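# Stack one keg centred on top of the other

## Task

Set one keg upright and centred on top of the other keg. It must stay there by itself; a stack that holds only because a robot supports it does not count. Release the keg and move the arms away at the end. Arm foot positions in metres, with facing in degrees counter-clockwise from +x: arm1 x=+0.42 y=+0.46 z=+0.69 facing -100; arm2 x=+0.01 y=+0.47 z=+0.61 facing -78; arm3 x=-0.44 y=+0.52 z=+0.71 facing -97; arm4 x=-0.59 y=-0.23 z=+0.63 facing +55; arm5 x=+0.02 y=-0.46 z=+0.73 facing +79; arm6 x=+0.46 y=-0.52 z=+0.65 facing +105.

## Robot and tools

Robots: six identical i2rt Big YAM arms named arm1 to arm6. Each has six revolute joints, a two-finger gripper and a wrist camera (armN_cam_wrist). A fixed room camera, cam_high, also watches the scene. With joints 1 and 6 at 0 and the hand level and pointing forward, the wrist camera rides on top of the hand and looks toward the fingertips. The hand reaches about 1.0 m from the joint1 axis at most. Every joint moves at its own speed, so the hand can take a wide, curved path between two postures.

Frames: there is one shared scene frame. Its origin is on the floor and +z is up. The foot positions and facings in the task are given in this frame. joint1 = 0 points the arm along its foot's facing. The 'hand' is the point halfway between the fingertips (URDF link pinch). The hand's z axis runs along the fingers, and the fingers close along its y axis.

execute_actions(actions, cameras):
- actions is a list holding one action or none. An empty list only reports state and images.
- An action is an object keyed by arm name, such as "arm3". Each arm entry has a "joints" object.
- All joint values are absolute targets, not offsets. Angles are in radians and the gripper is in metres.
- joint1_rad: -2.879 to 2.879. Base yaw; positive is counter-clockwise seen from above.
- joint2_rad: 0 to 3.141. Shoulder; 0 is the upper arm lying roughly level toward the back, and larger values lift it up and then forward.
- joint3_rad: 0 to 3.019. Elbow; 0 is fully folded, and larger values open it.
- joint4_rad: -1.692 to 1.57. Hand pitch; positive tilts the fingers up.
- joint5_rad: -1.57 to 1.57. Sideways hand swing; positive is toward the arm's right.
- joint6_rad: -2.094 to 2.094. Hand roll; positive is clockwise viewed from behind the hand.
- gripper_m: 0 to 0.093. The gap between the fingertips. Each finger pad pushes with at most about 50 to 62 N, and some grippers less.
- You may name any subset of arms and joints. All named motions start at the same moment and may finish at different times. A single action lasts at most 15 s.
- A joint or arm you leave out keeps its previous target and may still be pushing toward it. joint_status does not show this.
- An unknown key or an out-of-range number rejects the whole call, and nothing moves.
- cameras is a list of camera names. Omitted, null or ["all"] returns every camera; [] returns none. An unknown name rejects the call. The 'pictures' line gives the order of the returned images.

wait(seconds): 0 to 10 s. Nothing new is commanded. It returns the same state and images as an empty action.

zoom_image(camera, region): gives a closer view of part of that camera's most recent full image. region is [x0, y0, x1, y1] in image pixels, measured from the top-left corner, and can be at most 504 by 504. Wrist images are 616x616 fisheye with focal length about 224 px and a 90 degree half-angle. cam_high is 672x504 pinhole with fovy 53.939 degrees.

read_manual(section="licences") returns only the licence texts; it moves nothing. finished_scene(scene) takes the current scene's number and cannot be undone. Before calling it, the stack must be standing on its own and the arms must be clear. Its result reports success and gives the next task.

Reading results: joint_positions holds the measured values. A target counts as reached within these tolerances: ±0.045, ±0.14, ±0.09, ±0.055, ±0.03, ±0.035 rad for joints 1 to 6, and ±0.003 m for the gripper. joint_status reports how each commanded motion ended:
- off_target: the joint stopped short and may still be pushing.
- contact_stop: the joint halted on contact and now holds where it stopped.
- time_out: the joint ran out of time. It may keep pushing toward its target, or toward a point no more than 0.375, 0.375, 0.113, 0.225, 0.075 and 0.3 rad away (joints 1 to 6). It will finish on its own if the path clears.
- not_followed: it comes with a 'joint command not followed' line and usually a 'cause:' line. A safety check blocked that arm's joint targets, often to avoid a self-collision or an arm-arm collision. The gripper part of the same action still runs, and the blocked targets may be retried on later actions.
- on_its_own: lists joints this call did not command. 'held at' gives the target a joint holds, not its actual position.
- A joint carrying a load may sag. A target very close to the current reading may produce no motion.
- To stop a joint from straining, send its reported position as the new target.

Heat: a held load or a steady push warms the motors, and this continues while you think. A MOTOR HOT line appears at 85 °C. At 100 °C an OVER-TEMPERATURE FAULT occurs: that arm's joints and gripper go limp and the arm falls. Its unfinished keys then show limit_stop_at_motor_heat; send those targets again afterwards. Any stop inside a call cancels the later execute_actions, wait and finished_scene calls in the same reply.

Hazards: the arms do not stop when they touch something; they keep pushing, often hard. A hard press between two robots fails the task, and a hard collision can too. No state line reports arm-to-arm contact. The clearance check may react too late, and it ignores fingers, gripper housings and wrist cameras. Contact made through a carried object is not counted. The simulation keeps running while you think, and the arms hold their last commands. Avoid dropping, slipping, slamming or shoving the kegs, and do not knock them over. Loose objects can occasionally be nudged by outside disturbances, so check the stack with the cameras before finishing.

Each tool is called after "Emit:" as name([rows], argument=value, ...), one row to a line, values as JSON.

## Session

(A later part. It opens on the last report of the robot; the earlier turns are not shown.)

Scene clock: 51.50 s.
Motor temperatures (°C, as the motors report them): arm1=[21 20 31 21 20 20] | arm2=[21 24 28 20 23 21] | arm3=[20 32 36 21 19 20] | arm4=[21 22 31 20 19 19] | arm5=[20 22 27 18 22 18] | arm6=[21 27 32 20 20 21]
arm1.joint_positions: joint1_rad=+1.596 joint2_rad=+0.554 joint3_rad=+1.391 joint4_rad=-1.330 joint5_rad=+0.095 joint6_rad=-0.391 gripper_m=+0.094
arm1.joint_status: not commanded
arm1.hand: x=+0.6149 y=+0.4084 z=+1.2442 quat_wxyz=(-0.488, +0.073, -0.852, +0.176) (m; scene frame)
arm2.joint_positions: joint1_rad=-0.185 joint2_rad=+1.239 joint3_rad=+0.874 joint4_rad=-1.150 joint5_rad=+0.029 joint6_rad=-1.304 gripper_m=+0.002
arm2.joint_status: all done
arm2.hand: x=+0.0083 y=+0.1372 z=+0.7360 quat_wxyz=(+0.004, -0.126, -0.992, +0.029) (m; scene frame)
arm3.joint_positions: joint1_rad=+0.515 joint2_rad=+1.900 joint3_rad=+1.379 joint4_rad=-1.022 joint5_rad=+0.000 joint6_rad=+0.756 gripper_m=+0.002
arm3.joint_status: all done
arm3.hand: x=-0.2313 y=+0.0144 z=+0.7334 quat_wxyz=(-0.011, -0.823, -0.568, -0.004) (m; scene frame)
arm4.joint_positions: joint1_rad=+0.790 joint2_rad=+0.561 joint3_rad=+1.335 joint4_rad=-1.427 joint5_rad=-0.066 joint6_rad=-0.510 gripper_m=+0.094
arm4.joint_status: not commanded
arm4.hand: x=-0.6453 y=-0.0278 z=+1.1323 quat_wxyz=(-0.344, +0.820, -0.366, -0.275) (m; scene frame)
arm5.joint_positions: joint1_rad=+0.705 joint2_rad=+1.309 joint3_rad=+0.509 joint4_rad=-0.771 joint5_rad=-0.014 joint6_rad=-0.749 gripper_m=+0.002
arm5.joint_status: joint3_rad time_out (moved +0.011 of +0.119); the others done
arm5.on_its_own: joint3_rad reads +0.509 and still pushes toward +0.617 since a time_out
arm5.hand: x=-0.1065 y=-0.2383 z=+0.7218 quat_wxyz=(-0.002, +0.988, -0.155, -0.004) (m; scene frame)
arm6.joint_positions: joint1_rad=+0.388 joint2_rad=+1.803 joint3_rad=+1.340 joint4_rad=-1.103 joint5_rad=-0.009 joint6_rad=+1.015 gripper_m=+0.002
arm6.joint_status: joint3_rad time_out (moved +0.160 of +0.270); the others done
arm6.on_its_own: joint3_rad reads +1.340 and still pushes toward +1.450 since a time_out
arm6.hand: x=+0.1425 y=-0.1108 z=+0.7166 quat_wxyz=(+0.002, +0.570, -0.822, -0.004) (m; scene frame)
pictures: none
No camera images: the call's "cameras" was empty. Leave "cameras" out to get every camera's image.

Emit:
execute_actions([
  {"arm2":{"joints":{"joint1_rad":-0.70,"joint2_rad":1.235,"joint3_rad":0.97,"joint4_rad":-1.13,"joint6_rad":-1.81}},"arm5":{"joints":{"joint1_rad":1.08,"joint2_rad":1.558,"joint3_rad":0.957,"joint4_rad":-0.765,"joint6_rad":-0.372}},"arm6":{"joints":{"joint1_rad":0.579,"joint2_rad":2.015,"joint3_rad":1.965,"joint4_rad":-1.28,"joint6_rad":1.205}},"arm3":{"joints":{"joint1_rad":0.19,"joint2_rad":1.68,"joint3_rad":1.20,"joint4_rad":-0.91,"joint6_rad":0.435}}},
], cameras=["arm2_cam_wrist","arm3_cam_wrist","arm5_cam_wrist","arm6_cam_wrist","cam_high"])

Scene clock: 58.77 s.
Motor temperatures (°C, as the motors report them): arm1=[21 20 31 21 20 20] | arm2=[21 24 30 20 23 21] | arm3=[20 31 36 21 19 20] | arm4=[21 22 32 20 19 19] | arm5=[20 23 29 18 22 18] | arm6=[21 28 36 20 20 21]
arm1.joint_positions: joint1_rad=+1.596 joint2_rad=+0.554 joint3_rad=+1.391 joint4_rad=-1.330 joint5_rad=+0.095 joint6_rad=-0.391 gripper_m=+0.094
arm1.joint_status: not commanded
arm1.hand: x=+0.6149 y=+0.4084 z=+1.2442 quat_wxyz=(-0.488, +0.073, -0.852, +0.176) (m; scene frame)
arm2.joint_positions: joint1_rad=-0.711 joint2_rad=+1.318 joint3_rad=+0.889 joint4_rad=-1.081 joint5_rad=+0.007 joint6_rad=-1.811 gripper_m=+0.002
arm2.joint_status: all done
arm2.hand: x=-0.1662 y=+0.1613 z=+0.7148 quat_wxyz=(+0.008, -0.135, -0.990, +0.026) (m; scene frame)
arm3.joint_positions: joint1_rad=+0.194 joint2_rad=+1.790 joint3_rad=+1.137 joint4_rad=-0.901 joint5_rad=-0.002 joint6_rad=+0.450 gripper_m=+0.002
arm3.joint_status: all done
arm3.hand: x=-0.4055 y=+0.0432 z=+0.7089 quat_wxyz=(-0.005, -0.827, -0.562, -0.003) (m; scene frame)
arm4.joint_positions: joint1_rad=+0.790 joint2_rad=+0.561 joint3_rad=+1.335 joint4_rad=-1.427 joint5_rad=-0.066 joint6_rad=-0.510 gripper_m=+0.094
arm4.joint_status: not commanded
arm4.hand: x=-0.6453 y=-0.0278 z=+1.1323 quat_wxyz=(-0.344, +0.820, -0.366, -0.275) (m; scene frame)
arm5.joint_positions: joint1_rad=+1.070 joint2_rad=+1.690 joint3_rad=+0.868 joint4_rad=-0.753 joint5_rad=-0.011 joint6_rad=-0.366 gripper_m=+0.002
arm5.joint_status: all done
arm5.hand: x=-0.2831 y=-0.2091 z=+0.7005 quat_wxyz=(-0.001, +0.987, -0.164, +0.000) (m; scene frame)
arm6.joint_positions: joint1_rad=+0.580 joint2_rad=+2.160 joint3_rad=+1.852 joint4_rad=-1.254 joint5_rad=-0.009 joint6_rad=+1.222 gripper_m=+0.002
arm6.joint_status: joint2_rad time_out (moved +0.357 of +0.212); joint3_rad time_out (moved +0.512 of +0.625); the others done
arm6.on_its_own: joint2_rad reads +2.160 and still pushes toward +2.015 since a time_out; joint3_rad reads +1.852 and still pushes toward +1.965 since a time_out
arm6.hand: x=-0.0326 y=-0.0885 z=+0.6950 quat_wxyz=(+0.003, +0.564, -0.826, -0.005) (m; scene frame)
pictures: arm2_cam_wrist, arm3_cam_wrist, arm5_cam_wrist, arm6_cam_wrist, cam_high
Images, in order (width x height): arm2_cam_wrist 616x616, arm3_cam_wrist 616x616, arm5_cam_wrist 616x616, arm6_cam_wrist 616x616, cam_high 672x504.

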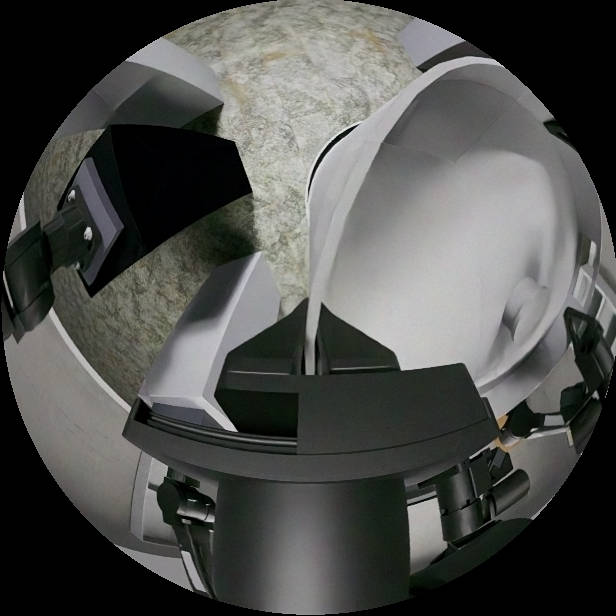

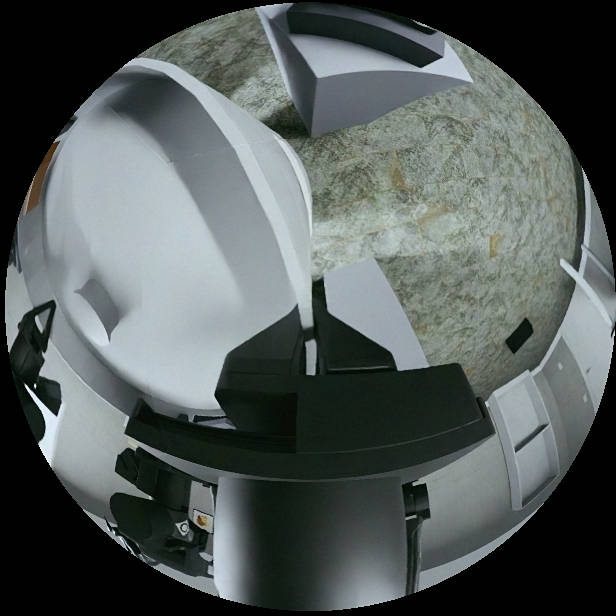

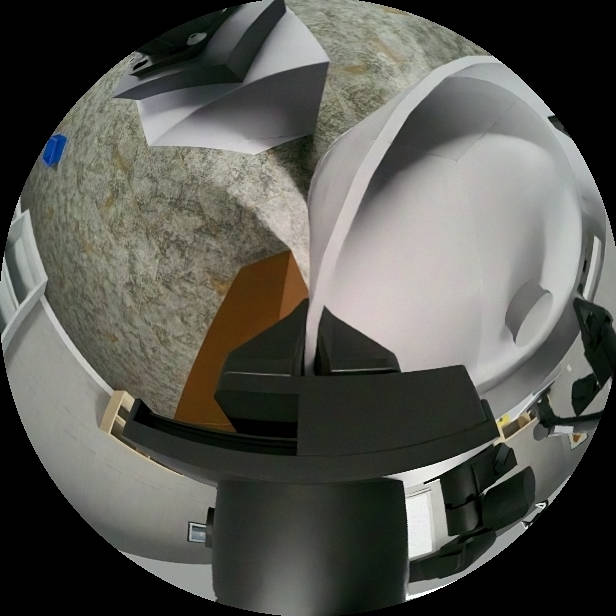

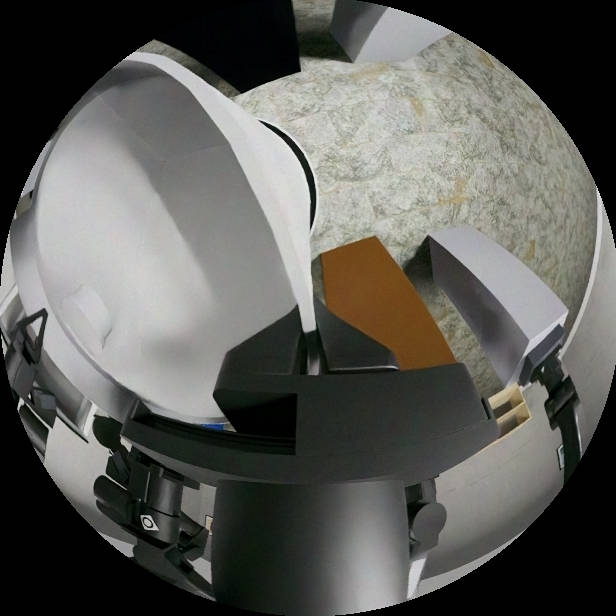

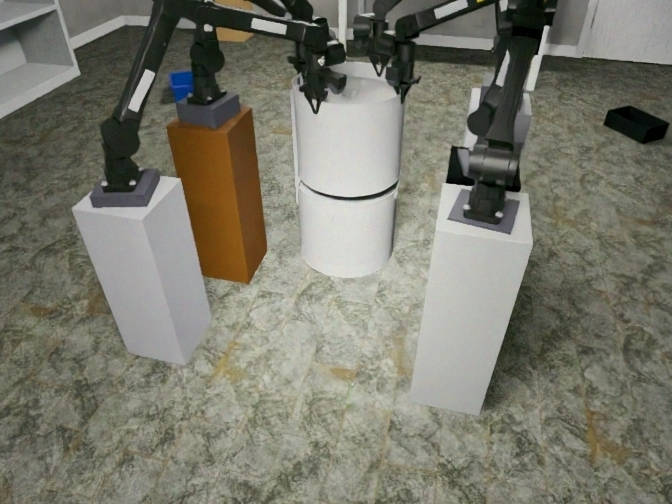

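Emit:
execute_actions([
  {"arm2":{"joints":{"joint1_rad":-0.634,"joint2_rad":1.235,"joint3_rad":0.908,"joint4_rad":-1.07,"joint6_rad":-1.745}},"arm5":{"joints":{"joint1_rad":1.035,"joint2_rad":1.572,"joint3_rad":0.888,"joint4_rad":-0.69,"joint6_rad":-0.412}},"arm6":{"joints":{"joint1_rad":0.554,"joint2_rad":1.99,"joint3_rad":1.86,"joint4_rad":-1.205,"joint6_rad":1.18}},"arm3":{"joints":{"joint1_rad":0.245,"joint2_rad":1.72,"joint3_rad":1.19,"joint4_rad":-0.865,"joint6_rad":0.486}}},
], cameras=["arm2_cam_wrist","arm3_cam_wrist","arm5_cam_wrist","arm6_cam_wrist","cam_high"])

Scene clock: 65.53 s.
Motor temperatures (°C, as the motors report them): arm1=[21 20 31 21 20 20] | arm2=[21 24 30 20 23 21] | arm3=[20 31 36 21 19 20] | arm4=[21 22 32 20 19 19] | arm5=[20 23 30 18 22 18] | arm6=[21 29 38 20 20 21]
arm1.joint_positions: joint1_rad=+1.596 joint2_rad=+0.554 joint3_rad=+1.391 joint4_rad=-1.330 joint5_rad=+0.095 joint6_rad=-0.391 gripper_m=+0.094
arm1.joint_status: not commanded
arm1.hand: x=+0.6149 y=+0.4084 z=+1.2442 quat_wxyz=(-0.488, +0.073, -0.852, +0.176) (m; scene frame)
arm2.joint_positions: joint1_rad=-0.659 joint2_rad=+1.318 joint3_rad=+0.843 joint4_rad=-1.050 joint5_rad=+0.009 joint6_rad=-1.765 gripper_m=+0.002
arm2.joint_status: all done
arm2.hand: x=-0.1451 y=+0.1625 z=+0.6993 quat_wxyz=(+0.005, -0.132, -0.991, +0.020) (m; scene frame)
arm3.joint_positions: joint1_rad=+0.239 joint2_rad=+1.825 joint3_rad=+1.128 joint4_rad=-0.861 joint5_rad=-0.006 joint6_rad=+0.490 gripper_m=+0.002
arm3.joint_status: all done
arm3.hand: x=-0.3832 y=+0.0444 z=+0.6905 quat_wxyz=(-0.005, -0.826, -0.564, -0.006) (m; scene frame)
arm4.joint_positions: joint1_rad=+0.790 joint2_rad=+0.561 joint3_rad=+1.335 joint4_rad=-1.427 joint5_rad=-0.066 joint6_rad=-0.510 gripper_m=+0.094
arm4.joint_status: not commanded
arm4.hand: x=-0.6453 y=-0.0278 z=+1.1323 quat_wxyz=(-0.344, +0.820, -0.366, -0.275) (m; scene frame)
arm5.joint_positions: joint1_rad=+1.029 joint2_rad=+1.701 joint3_rad=+0.810 joint4_rad=-0.690 joint5_rad=-0.008 joint6_rad=-0.411 gripper_m=+0.002
arm5.joint_status: all done
arm5.hand: x=-0.2595 y=-0.2079 z=+0.6821 quat_wxyz=(-0.001, +0.987, -0.161, +0.003) (m; scene frame)
arm6.joint_positions: joint1_rad=+0.555 joint2_rad=+2.145 joint3_rad=+1.785 joint4_rad=-1.215 joint5_rad=-0.003 joint6_rad=+1.189 gripper_m=+0.002
arm6.joint_status: joint2_rad time_out (moved -0.015 of -0.170); the others done
arm6.on_its_own: joint2_rad reads +2.145 and still pushes toward +1.990 since a time_out
arm6.hand: x=-0.0105 y=-0.0846 z=+0.6804 quat_wxyz=(-0.002, +0.567, -0.824, +0.001) (m; scene frame)
pictures: arm2_cam_wrist, arm3_cam_wrist, arm5_cam_wrist, arm6_cam_wrist, cam_high
Images, in order (width x height): arm2_cam_wrist 616x616, arm3_cam_wrist 616x616, arm5_cam_wrist 616x616, arm6_cam_wrist 616x616, cam_high 672x504.

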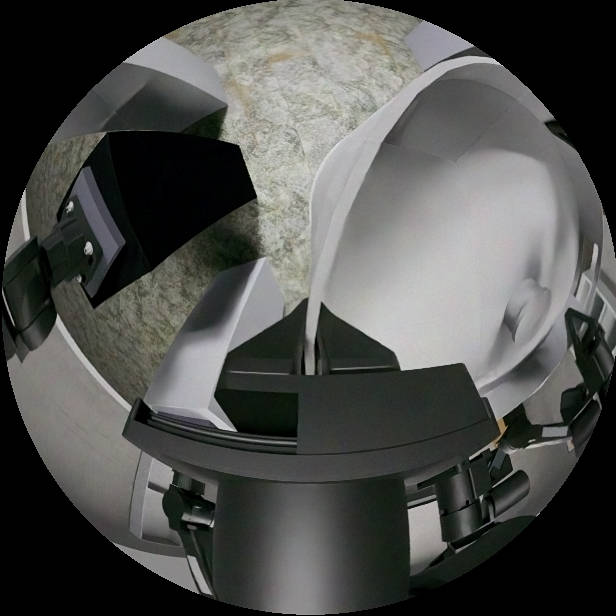

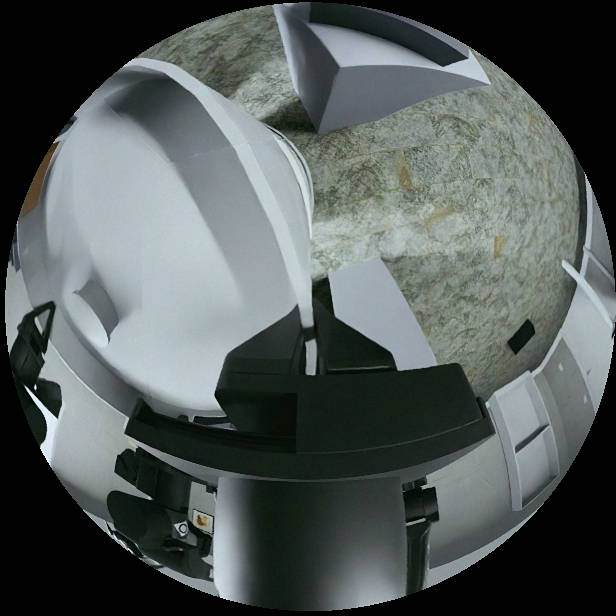

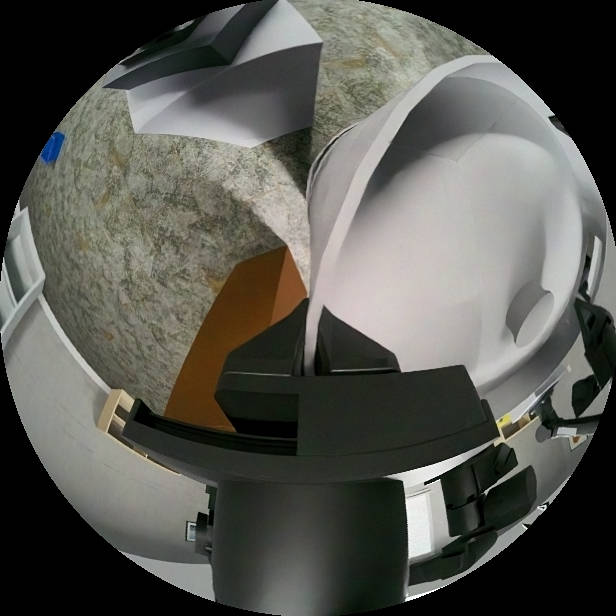

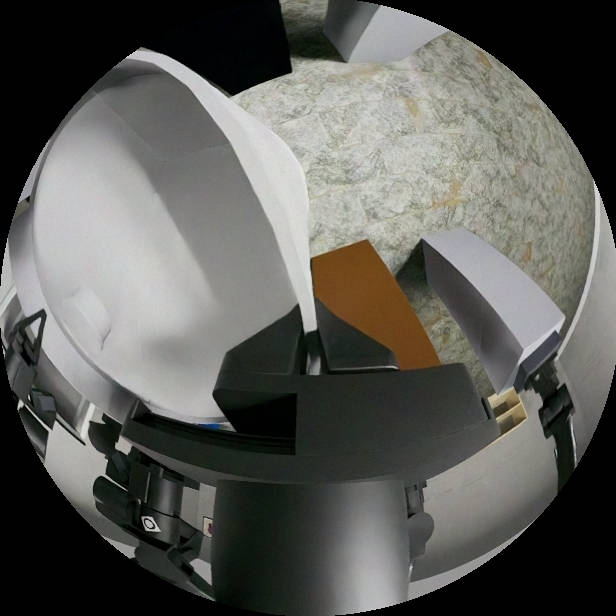

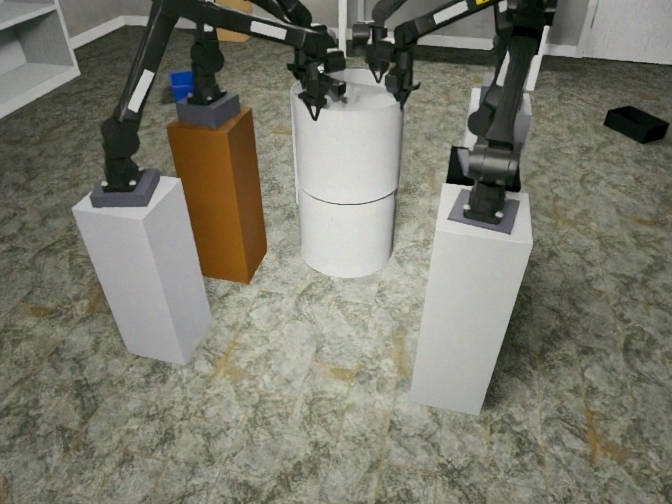

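Slight overshoot (~5 mm); apply the same final increments as in scene 1.

Emit:
execute_actions([
  {"arm2":{"joints":{"joint1_rad":-0.66,"joint2_rad":1.28,"joint3_rad":0.865,"joint4_rad":-0.99}},"arm5":{"joints":{"joint1_rad":1.055,"joint2_rad":1.645,"joint3_rad":0.88,"joint4_rad":-0.615}},"arm6":{"joints":{"joint1_rad":0.565,"joint2_rad":2.035,"joint3_rad":1.85,"joint4_rad":-1.16}},"arm3":{"joints":{"joint1_rad":0.225,"joint2_rad":1.77,"joint3_rad":1.17,"joint4_rad":-0.80}}},
], cameras=["arm2_cam_wrist","arm3_cam_wrist","arm5_cam_wrist","arm6_cam_wrist"])

Scene clock: 69.20 s.
Motor temperatures (°C, as the motors report them): arm1=[21 20 31 21 20 20] | arm2=[21 24 30 20 23 21] | arm3=[20 31 36 21 19 20] | arm4=[21 22 32 20 19 19] | arm5=[20 23 30 18 22 18] | arm6=[21 30 38 20 20 21]
arm1.joint_positions: joint1_rad=+1.596 joint2_rad=+0.554 joint3_rad=+1.391 joint4_rad=-1.330 joint5_rad=+0.095 joint6_rad=-0.391 gripper_m=+0.094
arm1.joint_status: not commanded
arm1.hand: x=+0.6149 y=+0.4084 z=+1.2442 quat_wxyz=(-0.488, +0.073, -0.852, +0.176) (m; scene frame)
arm2.joint_positions: joint1_rad=-0.671 joint2_rad=+1.337 joint3_rad=+0.813 joint4_rad=-0.991 joint5_rad=+0.010 joint6_rad=-1.768 gripper_m=+0.002
arm2.joint_status: all done
arm2.hand: x=-0.1490 y=+0.1637 z=+0.6836 quat_wxyz=(+0.007, -0.136, -0.990, +0.025) (m; scene frame)
arm3.joint_positions: joint1_rad=+0.229 joint2_rad=+1.848 joint3_rad=+1.111 joint4_rad=-0.823 joint5_rad=-0.010 joint6_rad=+0.487 gripper_m=+0.002
arm3.joint_status: all done
arm3.hand: x=-0.3874 y=+0.0468 z=+0.6752 quat_wxyz=(-0.004, -0.828, -0.561, -0.008) (m; scene frame)
arm4.joint_positions: joint1_rad=+0.790 joint2_rad=+0.561 joint3_rad=+1.335 joint4_rad=-1.427 joint5_rad=-0.066 joint6_rad=-0.510 gripper_m=+0.094
arm4.joint_status: not commanded
arm4.hand: x=-0.6453 y=-0.0278 z=+1.1323 quat_wxyz=(-0.344, +0.820, -0.366, -0.275) (m; scene frame)
arm5.joint_positions: joint1_rad=+1.034 joint2_rad=+1.738 joint3_rad=+0.809 joint4_rad=-0.641 joint5_rad=-0.011 joint6_rad=-0.407 gripper_m=+0.002
arm5.joint_status: all done
arm5.hand: x=-0.2641 y=-0.2062 z=+0.6684 quat_wxyz=(-0.002, +0.987, -0.161, -0.002) (m; scene frame)
arm6.joint_positions: joint1_rad=+0.558 joint2_rad=+2.161 joint3_rad=+1.776 joint4_rad=-1.177 joint5_rad=-0.006 joint6_rad=+1.198 gripper_m=+0.002
arm6.joint_status: all done
arm6.hand: x=-0.0152 y=-0.0840 z=+0.6668 quat_wxyz=(+0.001, +0.565, -0.825, -0.005) (m; scene frame)
pictures: arm2_cam_wrist, arm3_cam_wrist, arm5_cam_wrist, arm6_cam_wrist
Images, in order (width x height): arm2_cam_wrist 616x616, arm3_cam_wrist 616x616, arm5_cam_wrist 616x616, arm6_cam_wrist 616x616.

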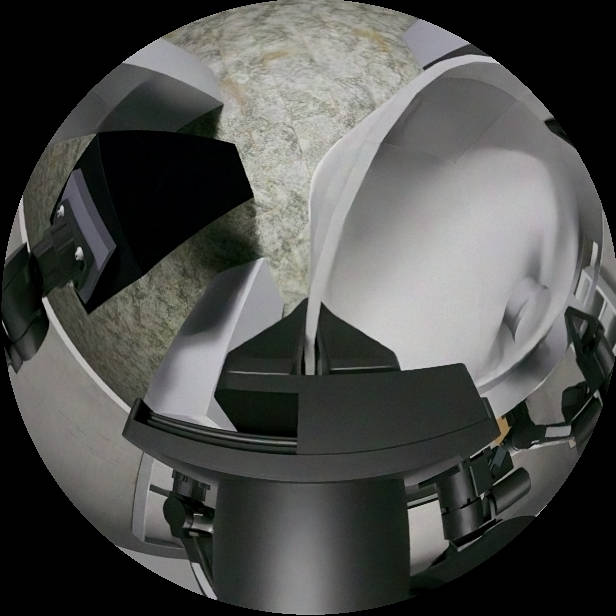

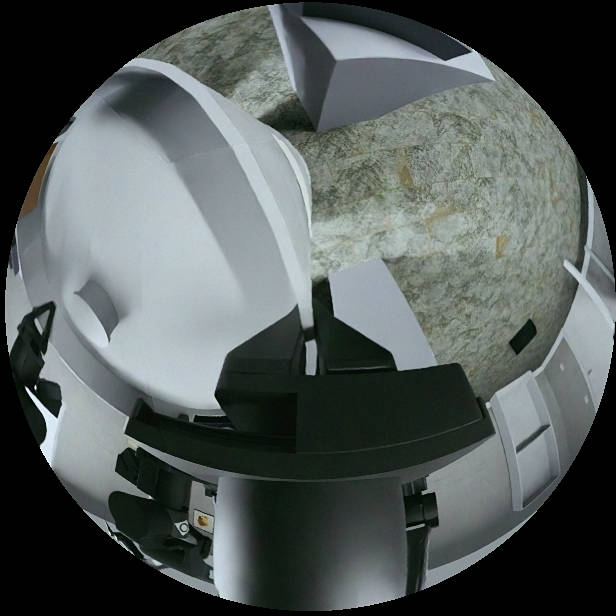

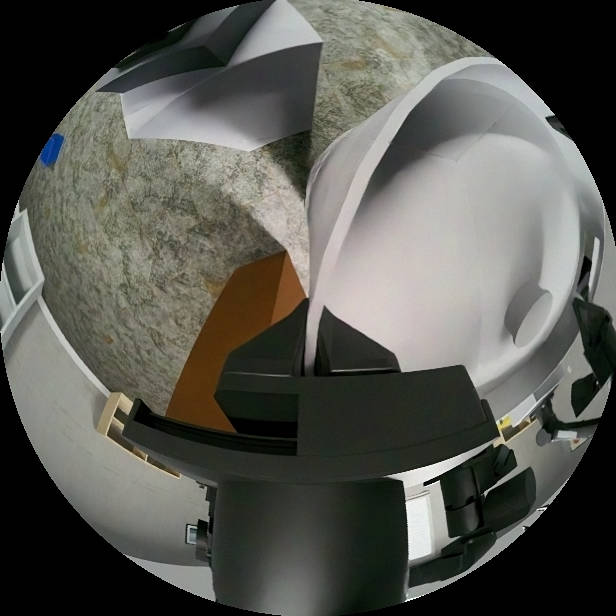

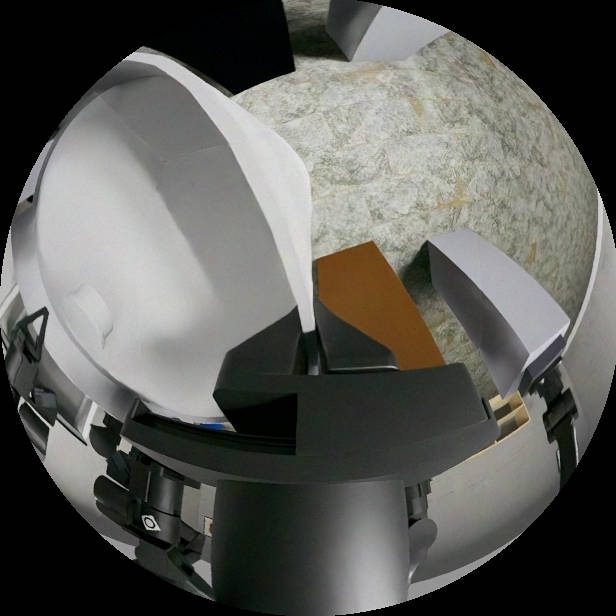

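Emit:
execute_actions([
  {"arm2":{"joints":{"joint2_rad":1.337,"joint3_rad":0.813}},"arm5":{"joints":{"joint1_rad":1.034,"joint2_rad":1.738,"joint3_rad":0.809,"joint4_rad":-0.641}},"arm6":{"joints":{"joint2_rad":2.155,"joint3_rad":1.783,"joint4_rad":-1.177}},"arm3":{"joints":{"joint2_rad":1.848,"joint3_rad":1.118,"joint4_rad":-0.823}}},
], cameras=[])

Emit:
execute_actions([
  {"arm2":{"joints":{"gripper_m":0.07}},"arm5":{"joints":{"gripper_m":0.07}},"arm6":{"joints":{"gripper_m":0.07}},"arm3":{"joints":{"gripper_m":0.07}}},
], cameras=[])

Emit:
execute_actions([
  {"arm2":{"joints":{"joint2_rad":0.85}},"arm5":{"joints":{"joint2_rad":1.22}},"arm6":{"joints":{"joint2_rad":1.65}},"arm3":{"joints":{"joint2_rad":1.38}}},
], cameras=["cam_high"])

Emit:
finished_scene(scene=2)

Scene clock: 73.57 s.
Motor temperatures (°C, as the motors report them): arm1=[21 21 31 21 20 20] | arm2=[21 24 29 20 23 21] | arm3=[20 30 35 21 19 20] | arm4=[21 22 32 20 19 19] | arm5=[20 23 30 18 22 18] | arm6=[21 30 37 20 20 21]
arm1.joint_positions: joint1_rad=+1.596 joint2_rad=+0.554 joint3_rad=+1.391 joint4_rad=-1.330 joint5_rad=+0.095 joint6_rad=-0.391 gripper_m=+0.094
arm1.joint_status: not commanded
arm1.hand: x=+0.6149 y=+0.4084 z=+1.2442 quat_wxyz=(-0.488, +0.073, -0.852, +0.176) (m; scene frame)
arm2.joint_positions: joint1_rad=-0.671 joint2_rad=+1.337 joint3_rad=+0.808 joint4_rad=-0.988 joint5_rad=+0.010 joint6_rad=-1.768 gripper_m=+0.002
arm2.joint_status: all done
arm2.hand: x=-0.1482 y=+0.1653 z=+0.6816 quat_wxyz=(+0.007, -0.136, -0.990, +0.024) (m; scene frame)
arm3.joint_positions: joint1_rad=+0.229 joint2_rad=+1.850 joint3_rad=+1.107 joint4_rad=-0.821 joint5_rad=-0.010 joint6_rad=+0.487 gripper_m=+0.002
arm3.joint_status: all done
arm3.hand: x=-0.3876 y=+0.0489 z=+0.6732 quat_wxyz=(-0.002, -0.828, -0.561, -0.009) (m; scene frame)
arm4.joint_positions: joint1_rad=+0.790 joint2_rad=+0.561 joint3_rad=+1.335 joint4_rad=-1.427 joint5_rad=-0.066 joint6_rad=-0.510 gripper_m=+0.094
arm4.joint_status: not commanded
arm4.hand: x=-0.6453 y=-0.0278 z=+1.1323 quat_wxyz=(-0.344, +0.820, -0.366, -0.275) (m; scene frame)
arm5.joint_positions: joint1_rad=+1.034 joint2_rad=+1.741 joint3_rad=+0.807 joint4_rad=-0.642 joint5_rad=-0.010 joint6_rad=-0.407 gripper_m=+0.002
arm5.joint_status: all done
arm5.hand: x=-0.2625 y=-0.2075 z=+0.6669 quat_wxyz=(-0.001, +0.987, -0.161, +0.000) (m; scene frame)
arm6.joint_positions: joint1_rad=+0.558 joint2_rad=+2.164 joint3_rad=+1.771 joint4_rad=-1.176 joint5_rad=-0.006 joint6_rad=+1.198 gripper_m=+0.002
arm6.joint_status: all done
arm6.hand: x=-0.0139 y=-0.0852 z=+0.6633 quat_wxyz=(+0.001, +0.565, -0.825, -0.002) (m; scene frame)
pictures: none
No camera images: the call's "cameras" was empty. Leave "cameras" out to get every camera's image.

Scene clock: 74.23 s.
Motor temperatures (°C, as the motors report them): arm1=[21 21 31 21 20 20] | arm2=[21 24 29 20 23 21] | arm3=[20 30 35 21 19 20] | arm4=[21 22 32 20 19 19] | arm5=[20 23 29 18 22 18] | arm6=[21 30 37 20 20 21]
arm1.joint_positions: joint1_rad=+1.596 joint2_rad=+0.554 joint3_rad=+1.391 joint4_rad=-1.330 joint5_rad=+0.095 joint6_rad=-0.391 gripper_m=+0.094
arm1.joint_status: not commanded
arm1.hand: x=+0.6149 y=+0.4084 z=+1.2442 quat_wxyz=(-0.488, +0.073, -0.852, +0.176) (m; scene frame)
arm2.joint_positions: joint1_rad=-0.669 joint2_rad=+1.337 joint3_rad=+0.808 joint4_rad=-0.988 joint5_rad=+0.004 joint6_rad=-1.757 gripper_m=+0.070
arm2.joint_status: all done
arm2.hand: x=-0.1467 y=+0.1646 z=+0.6816 quat_wxyz=(+0.004, -0.141, -0.990, +0.025) (m; scene frame)
arm3.joint_positions: joint1_rad=+0.229 joint2_rad=+1.849 joint3_rad=+1.107 joint4_rad=-0.821 joint5_rad=-0.003 joint6_rad=+0.487 gripper_m=+0.070
arm3.joint_status: all done
arm3.hand: x=-0.3888 y=+0.0486 z=+0.6735 quat_wxyz=(-0.001, -0.828, -0.561, -0.006) (m; scene frame)
arm4.joint_positions: joint1_rad=+0.790 joint2_rad=+0.561 joint3_rad=+1.335 joint4_rad=-1.427 joint5_rad=-0.066 joint6_rad=-0.510 gripper_m=+0.094
arm4.joint_status: not commanded
arm4.hand: x=-0.6453 y=-0.0278 z=+1.1323 quat_wxyz=(-0.344, +0.820, -0.366, -0.275) (m; scene frame)
arm5.joint_positions: joint1_rad=+1.034 joint2_rad=+1.741 joint3_rad=+0.806 joint4_rad=-0.642 joint5_rad=-0.003 joint6_rad=-0.407 gripper_m=+0.070
arm5.joint_status: all done
arm5.hand: x=-0.2614 y=-0.2067 z=+0.6668 quat_wxyz=(-0.004, +0.987, -0.161, +0.003) (m; scene frame)
arm6.joint_positions: joint1_rad=+0.558 joint2_rad=+2.164 joint3_rad=+1.771 joint4_rad=-1.176 joint5_rad=-0.003 joint6_rad=+1.187 gripper_m=+0.070
arm6.joint_status: all done
arm6.hand: x=-0.0137 y=-0.0849 z=+0.6633 quat_wxyz=(-0.001, +0.569, -0.822, -0.002) (m; scene frame)
pictures: none
No camera images: the call's "cameras" was empty. Leave "cameras" out to get every camera's image.

Scene clock: 75.97 s.
Motor temperatures (°C, as the motors report them): arm1=[21 21 31 21 20 20] | arm2=[21 24 29 20 23 21] | arm3=[20 30 35 21 19 20] | arm4=[21 22 32 20 19 19] | arm5=[20 23 29 18 22 18] | arm6=[21 30 37 20 20 21]
arm1.joint_positions: joint1_rad=+1.596 joint2_rad=+0.554 joint3_rad=+1.391 joint4_rad=-1.330 joint5_rad=+0.095 joint6_rad=-0.391 gripper_m=+0.094
arm1.joint_status: not commanded
arm1.hand: x=+0.6149 y=+0.4084 z=+1.2442 quat_wxyz=(-0.488, +0.073, -0.852, +0.176) (m; scene frame)
arm2.joint_positions: joint1_rad=-0.669 joint2_rad=+0.840 joint3_rad=+0.808 joint4_rad=-0.988 joint5_rad=+0.004 joint6_rad=-1.756 gripper_m=+0.070
arm2.joint_status: all done
arm2.hand: x=-0.1429 y=+0.1764 z=+0.8412 quat_wxyz=(+0.083, -0.138, -0.953, +0.257) (m; scene frame)
arm3.joint_positions: joint1_rad=+0.229 joint2_rad=+1.372 joint3_rad=+1.107 joint4_rad=-0.821 joint5_rad=-0.003 joint6_rad=+0.487 gripper_m=+0.070
arm3.joint_status: all done
arm3.hand: x=-0.3882 y=+0.0237 z=+0.8989 quat_wxyz=(-0.210, -0.805, -0.545, +0.105) (m; scene frame)
arm4.joint_positions: joint1_rad=+0.790 joint2_rad=+0.561 joint3_rad=+1.335 joint4_rad=-1.427 joint5_rad=-0.066 joint6_rad=-0.510 gripper_m=+0.094
arm4.joint_status: not commanded
arm4.hand: x=-0.6453 y=-0.0278 z=+1.1323 quat_wxyz=(-0.344, +0.820, -0.366, -0.275) (m; scene frame)
arm5.joint_positions: joint1_rad=+1.034 joint2_rad=+1.209 joint3_rad=+0.806 joint4_rad=-0.642 joint5_rad=-0.003 joint6_rad=-0.407 gripper_m=+0.070
arm5.joint_status: all done
arm5.hand: x=-0.2979 y=-0.1774 z=+0.8742 quat_wxyz=(-0.145, +0.953, -0.154, -0.219) (m; scene frame)
arm6.joint_positions: joint1_rad=+0.558 joint2_rad=+1.673 joint3_rad=+1.768 joint4_rad=-1.176 joint5_rad=-0.002 joint6_rad=+1.186 gripper_m=+0.070
arm6.joint_status: all done
arm6.hand: x=-0.0003 y=-0.0994 z=+0.9682 quat_wxyz=(+0.052, +0.553, -0.797, -0.237) (m; scene frame)
pictures: cam_high
Images, in order (width x height): cam_high 672x504.

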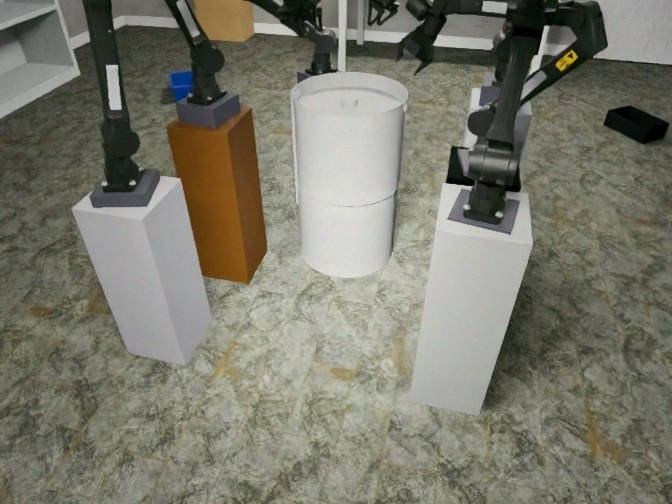

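The scene is finished: the task was done.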